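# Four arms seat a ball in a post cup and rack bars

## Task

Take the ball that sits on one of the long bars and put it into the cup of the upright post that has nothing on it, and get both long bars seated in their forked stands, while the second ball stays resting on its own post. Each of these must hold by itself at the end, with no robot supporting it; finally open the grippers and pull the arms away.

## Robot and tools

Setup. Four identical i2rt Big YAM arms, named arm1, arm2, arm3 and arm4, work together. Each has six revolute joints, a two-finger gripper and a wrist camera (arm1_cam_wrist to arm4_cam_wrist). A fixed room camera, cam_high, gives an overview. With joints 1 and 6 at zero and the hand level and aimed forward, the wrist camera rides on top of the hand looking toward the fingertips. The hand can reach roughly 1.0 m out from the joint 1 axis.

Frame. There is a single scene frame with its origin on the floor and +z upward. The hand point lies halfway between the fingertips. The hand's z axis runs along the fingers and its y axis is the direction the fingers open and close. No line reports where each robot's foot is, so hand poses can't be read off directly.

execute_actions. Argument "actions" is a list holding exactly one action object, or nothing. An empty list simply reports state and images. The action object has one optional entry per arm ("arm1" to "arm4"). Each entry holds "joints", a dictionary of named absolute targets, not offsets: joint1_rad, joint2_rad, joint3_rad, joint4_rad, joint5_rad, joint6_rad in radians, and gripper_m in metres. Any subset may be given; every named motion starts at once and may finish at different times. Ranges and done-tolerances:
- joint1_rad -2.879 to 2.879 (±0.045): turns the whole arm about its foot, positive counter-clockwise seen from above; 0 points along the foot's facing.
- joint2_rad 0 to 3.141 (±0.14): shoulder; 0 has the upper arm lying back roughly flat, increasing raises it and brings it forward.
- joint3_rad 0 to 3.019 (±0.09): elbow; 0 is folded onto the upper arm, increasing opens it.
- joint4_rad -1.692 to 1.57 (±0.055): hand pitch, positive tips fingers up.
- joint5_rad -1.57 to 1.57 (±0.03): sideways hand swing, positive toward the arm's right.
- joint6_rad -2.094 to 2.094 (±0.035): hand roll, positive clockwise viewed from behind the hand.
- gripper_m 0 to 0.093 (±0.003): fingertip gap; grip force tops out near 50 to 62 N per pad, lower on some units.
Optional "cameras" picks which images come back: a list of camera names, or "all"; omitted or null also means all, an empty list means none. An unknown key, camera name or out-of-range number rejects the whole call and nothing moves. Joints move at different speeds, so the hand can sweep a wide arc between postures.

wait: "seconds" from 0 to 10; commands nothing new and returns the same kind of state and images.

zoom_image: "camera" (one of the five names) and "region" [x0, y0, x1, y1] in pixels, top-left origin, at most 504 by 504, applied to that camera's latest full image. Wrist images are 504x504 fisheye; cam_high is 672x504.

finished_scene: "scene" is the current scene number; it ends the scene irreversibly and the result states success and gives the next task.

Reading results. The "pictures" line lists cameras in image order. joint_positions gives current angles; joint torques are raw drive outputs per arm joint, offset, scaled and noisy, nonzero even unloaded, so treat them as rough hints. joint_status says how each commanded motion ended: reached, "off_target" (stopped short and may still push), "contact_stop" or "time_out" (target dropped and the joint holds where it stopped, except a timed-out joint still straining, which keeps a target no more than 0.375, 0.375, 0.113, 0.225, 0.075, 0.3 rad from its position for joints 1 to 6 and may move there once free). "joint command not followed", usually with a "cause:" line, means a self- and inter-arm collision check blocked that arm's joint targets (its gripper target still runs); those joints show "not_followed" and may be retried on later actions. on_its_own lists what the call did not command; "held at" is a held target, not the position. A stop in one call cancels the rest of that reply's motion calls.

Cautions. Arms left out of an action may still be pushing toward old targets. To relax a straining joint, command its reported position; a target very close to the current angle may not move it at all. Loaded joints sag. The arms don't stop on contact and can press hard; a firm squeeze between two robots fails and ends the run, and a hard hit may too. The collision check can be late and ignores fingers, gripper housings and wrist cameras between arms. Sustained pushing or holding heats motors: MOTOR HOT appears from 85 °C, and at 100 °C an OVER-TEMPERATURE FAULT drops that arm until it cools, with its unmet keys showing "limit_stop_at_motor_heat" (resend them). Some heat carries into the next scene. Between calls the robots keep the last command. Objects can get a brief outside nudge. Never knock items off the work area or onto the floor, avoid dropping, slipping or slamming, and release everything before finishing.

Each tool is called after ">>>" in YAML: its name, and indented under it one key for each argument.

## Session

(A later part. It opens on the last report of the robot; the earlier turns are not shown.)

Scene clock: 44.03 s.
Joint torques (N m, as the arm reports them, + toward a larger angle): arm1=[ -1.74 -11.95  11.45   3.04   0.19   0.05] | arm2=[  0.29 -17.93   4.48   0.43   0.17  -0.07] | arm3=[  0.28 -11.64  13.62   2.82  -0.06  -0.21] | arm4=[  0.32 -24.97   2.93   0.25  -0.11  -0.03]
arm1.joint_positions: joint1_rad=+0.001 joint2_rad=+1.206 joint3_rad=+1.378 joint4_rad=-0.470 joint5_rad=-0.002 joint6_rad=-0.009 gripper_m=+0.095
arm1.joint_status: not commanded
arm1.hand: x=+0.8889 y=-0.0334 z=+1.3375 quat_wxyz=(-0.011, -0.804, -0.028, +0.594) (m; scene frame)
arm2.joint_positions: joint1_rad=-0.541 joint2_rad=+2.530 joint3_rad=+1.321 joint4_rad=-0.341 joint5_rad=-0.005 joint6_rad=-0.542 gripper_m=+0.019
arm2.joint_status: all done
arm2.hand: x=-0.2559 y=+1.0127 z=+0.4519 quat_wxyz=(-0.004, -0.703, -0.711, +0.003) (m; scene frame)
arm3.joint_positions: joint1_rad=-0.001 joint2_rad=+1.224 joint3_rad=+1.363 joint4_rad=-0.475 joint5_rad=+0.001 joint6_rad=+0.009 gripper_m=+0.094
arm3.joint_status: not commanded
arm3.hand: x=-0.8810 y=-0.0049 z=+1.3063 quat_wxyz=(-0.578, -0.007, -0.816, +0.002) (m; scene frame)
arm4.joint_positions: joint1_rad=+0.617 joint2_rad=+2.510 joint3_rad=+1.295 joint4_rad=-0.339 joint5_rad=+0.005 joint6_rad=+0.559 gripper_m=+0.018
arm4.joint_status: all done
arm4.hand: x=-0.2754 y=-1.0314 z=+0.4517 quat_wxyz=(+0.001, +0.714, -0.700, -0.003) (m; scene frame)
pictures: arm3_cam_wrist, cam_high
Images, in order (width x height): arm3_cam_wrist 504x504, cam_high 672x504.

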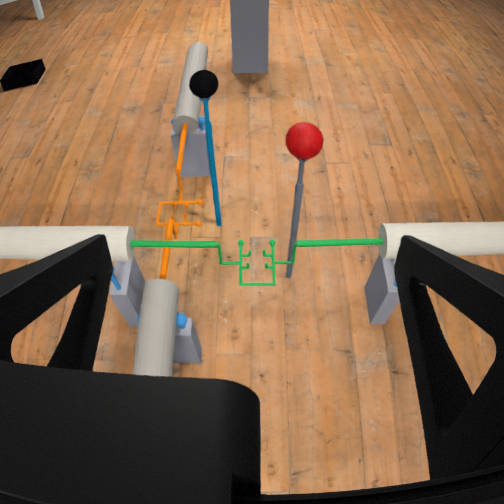

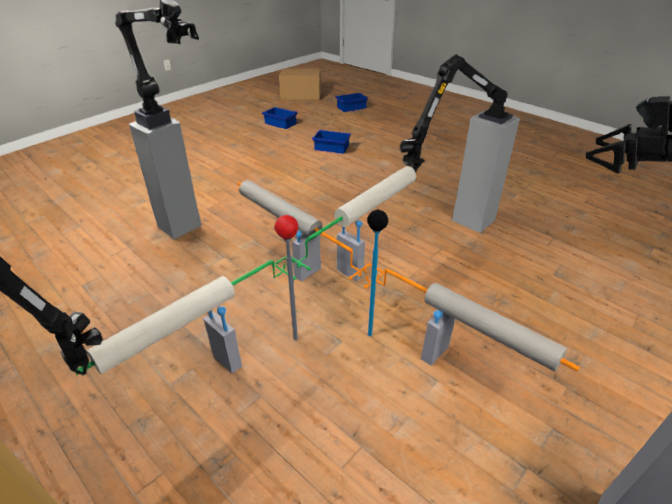

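>>> execute_actions:
  actions:
    - {"arm2":{"joints":{"joint2_rad":2.53,"joint3_rad":1.34,"joint4_rad":-0.32}},"arm4":{"joints":{"joint2_rad":2.518,"joint4_rad":-0.325}}}
  cameras: []

>>> execute_actions:
  actions:
    - {"arm2":{"joints":{"gripper_m":0.09}},"arm4":{"joints":{"gripper_m":0.09}}}
  cameras: []

>>> execute_actions:
  actions:
    - {"arm2":{"joints":{"joint2_rad":2.06,"joint3_rad":1.19,"joint4_rad":-0.655}},"arm4":{"joints":{"joint2_rad":2.045,"joint3_rad":1.155,"joint4_rad":-0.65}}}
  cameras: ["cam_high","arm3_cam_wrist"]

Scene clock: 45.10 s.
Joint torques (N m, as the arm reports them, + toward a larger angle): arm1=[ -1.76 -12.06  11.49   3.04   0.2    0.04] | arm2=[  0.32 -15.6    5.11   0.54   0.11  -0.01] | arm3=[  0.6  -11.06  13.52   3.14  -0.07  -0.17] | arm4=[  0.63 -22.32   2.93   0.56  -0.07  -0.02]
arm1.joint_positions: joint1_rad=+0.001 joint2_rad=+1.206 joint3_rad=+1.378 joint4_rad=-0.470 joint5_rad=-0.002 joint6_rad=-0.009 gripper_m=+0.095
arm1.joint_status: not commanded
arm1.hand: x=+0.8889 y=-0.0334 z=+1.3375 quat_wxyz=(-0.011, -0.804, -0.028, +0.594) (m; scene frame)
arm2.joint_positions: joint1_rad=-0.541 joint2_rad=+2.539 joint3_rad=+1.323 joint4_rad=-0.327 joint5_rad=-0.005 joint6_rad=-0.542 gripper_m=+0.019
arm2.joint_status: all done
arm2.hand: x=-0.2563 y=+1.0122 z=+0.4479 quat_wxyz=(-0.004, -0.703, -0.711, +0.006) (m; scene frame)
arm3.joint_positions: joint1_rad=-0.001 joint2_rad=+1.224 joint3_rad=+1.363 joint4_rad=-0.475 joint5_rad=+0.001 joint6_rad=+0.009 gripper_m=+0.094
arm3.joint_status: not commanded
arm3.hand: x=-0.8810 y=-0.0049 z=+1.3063 quat_wxyz=(-0.578, -0.007, -0.816, +0.002) (m; scene frame)
arm4.joint_positions: joint1_rad=+0.617 joint2_rad=+2.520 joint3_rad=+1.295 joint4_rad=-0.326 joint5_rad=+0.004 joint6_rad=+0.559 gripper_m=+0.018
arm4.joint_status: all done
arm4.hand: x=-0.2749 y=-1.0324 z=+0.4473 quat_wxyz=(+0.001, +0.714, -0.700, -0.004) (m; scene frame)
pictures: none
No camera images: the call's "cameras" was empty. Leave "cameras" out to get every camera's image.

Scene clock: 45.80 s.
Joint torques (N m, as the arm reports them, + toward a larger angle): arm1=[ -1.97 -12.03  11.44   3.07   0.2    0.06] | arm2=[  0.22 -16.44   5.2    0.71   0.11  -0.03] | arm3=[  0.77 -11.53  13.66   2.69  -0.07  -0.17] | arm4=[  0.32 -22.5    3.04   0.62  -0.1   -0.04]
arm1.joint_positions: joint1_rad=+0.001 joint2_rad=+1.206 joint3_rad=+1.378 joint4_rad=-0.470 joint5_rad=-0.002 joint6_rad=-0.009 gripper_m=+0.095
arm1.joint_status: not commanded
arm1.hand: x=+0.8889 y=-0.0334 z=+1.3375 quat_wxyz=(-0.011, -0.804, -0.028, +0.594) (m; scene frame)
arm2.joint_positions: joint1_rad=-0.541 joint2_rad=+2.539 joint3_rad=+1.323 joint4_rad=-0.327 joint5_rad=-0.004 joint6_rad=-0.542 gripper_m=+0.090
arm2.joint_status: all done
arm2.hand: x=-0.2564 y=+1.0120 z=+0.4480 quat_wxyz=(-0.004, -0.703, -0.711, +0.006) (m; scene frame)
arm3.joint_positions: joint1_rad=-0.001 joint2_rad=+1.224 joint3_rad=+1.363 joint4_rad=-0.475 joint5_rad=+0.001 joint6_rad=+0.009 gripper_m=+0.094
arm3.joint_status: not commanded
arm3.hand: x=-0.8810 y=-0.0049 z=+1.3063 quat_wxyz=(-0.578, -0.007, -0.816, +0.002) (m; scene frame)
arm4.joint_positions: joint1_rad=+0.617 joint2_rad=+2.520 joint3_rad=+1.295 joint4_rad=-0.326 joint5_rad=+0.004 joint6_rad=+0.559 gripper_m=+0.090
arm4.joint_status: all done
arm4.hand: x=-0.2748 y=-1.0326 z=+0.4473 quat_wxyz=(+0.001, +0.714, -0.700, -0.004) (m; scene frame)
pictures: none
No camera images: the call's "cameras" was empty. Leave "cameras" out to get every camera's image.

Scene clock: 47.23 s.
Joint torques (N m, as the arm reports them, + toward a larger angle): arm1=[ -1.78 -11.96  11.45   3.07   0.21   0.04] | arm2=[  0.24 -13.86   7.02  -0.2    0.1   -0.04] | arm3=[  0.87 -10.54  13.45   2.73  -0.08  -0.15] | arm4=[  0.77 -19.2    5.08   0.17  -0.09  -0.06]
arm1.joint_positions: joint1_rad=+0.001 joint2_rad=+1.206 joint3_rad=+1.378 joint4_rad=-0.470 joint5_rad=-0.002 joint6_rad=-0.009 gripper_m=+0.095
arm1.joint_status: not commanded
arm1.hand: x=+0.8889 y=-0.0334 z=+1.3375 quat_wxyz=(-0.011, -0.804, -0.028, +0.594) (m; scene frame)
arm2.joint_positions: joint1_rad=-0.541 joint2_rad=+2.057 joint3_rad=+1.181 joint4_rad=-0.639 joint5_rad=-0.004 joint6_rad=-0.542 gripper_m=+0.090
arm2.joint_status: all done
arm2.hand: x=-0.2605 y=+1.0053 z=+0.6574 quat_wxyz=(-0.008, -0.703, -0.711, +0.020) (m; scene frame)
arm3.joint_positions: joint1_rad=-0.001 joint2_rad=+1.224 joint3_rad=+1.363 joint4_rad=-0.475 joint5_rad=+0.001 joint6_rad=+0.009 gripper_m=+0.094
arm3.joint_status: not commanded
arm3.hand: x=-0.8810 y=-0.0049 z=+1.3063 quat_wxyz=(-0.578, -0.007, -0.816, +0.002) (m; scene frame)
arm4.joint_positions: joint1_rad=+0.617 joint2_rad=+2.035 joint3_rad=+1.152 joint4_rad=-0.643 joint5_rad=+0.004 joint6_rad=+0.559 gripper_m=+0.090
arm4.joint_status: all done
arm4.hand: x=-0.2761 y=-1.0280 z=+0.6544 quat_wxyz=(-0.002, +0.714, -0.700, -0.016) (m; scene frame)
pictures: arm3_cam_wrist, cam_high
Images, in order (width x height): arm3_cam_wrist 504x504, cam_high 672x504.

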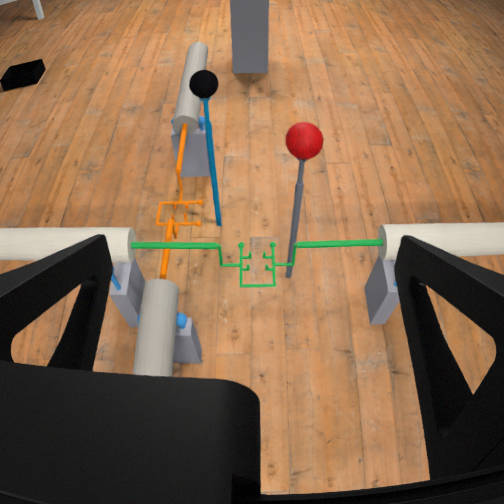

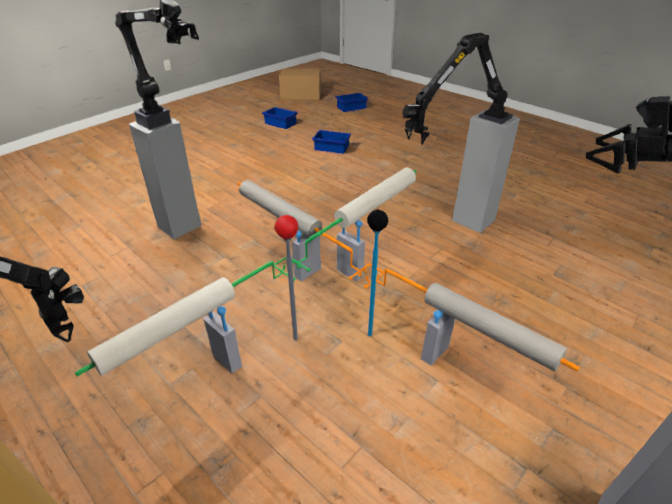

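>>> finished_scene:
  scene: 1

The scene is finished: the task was done.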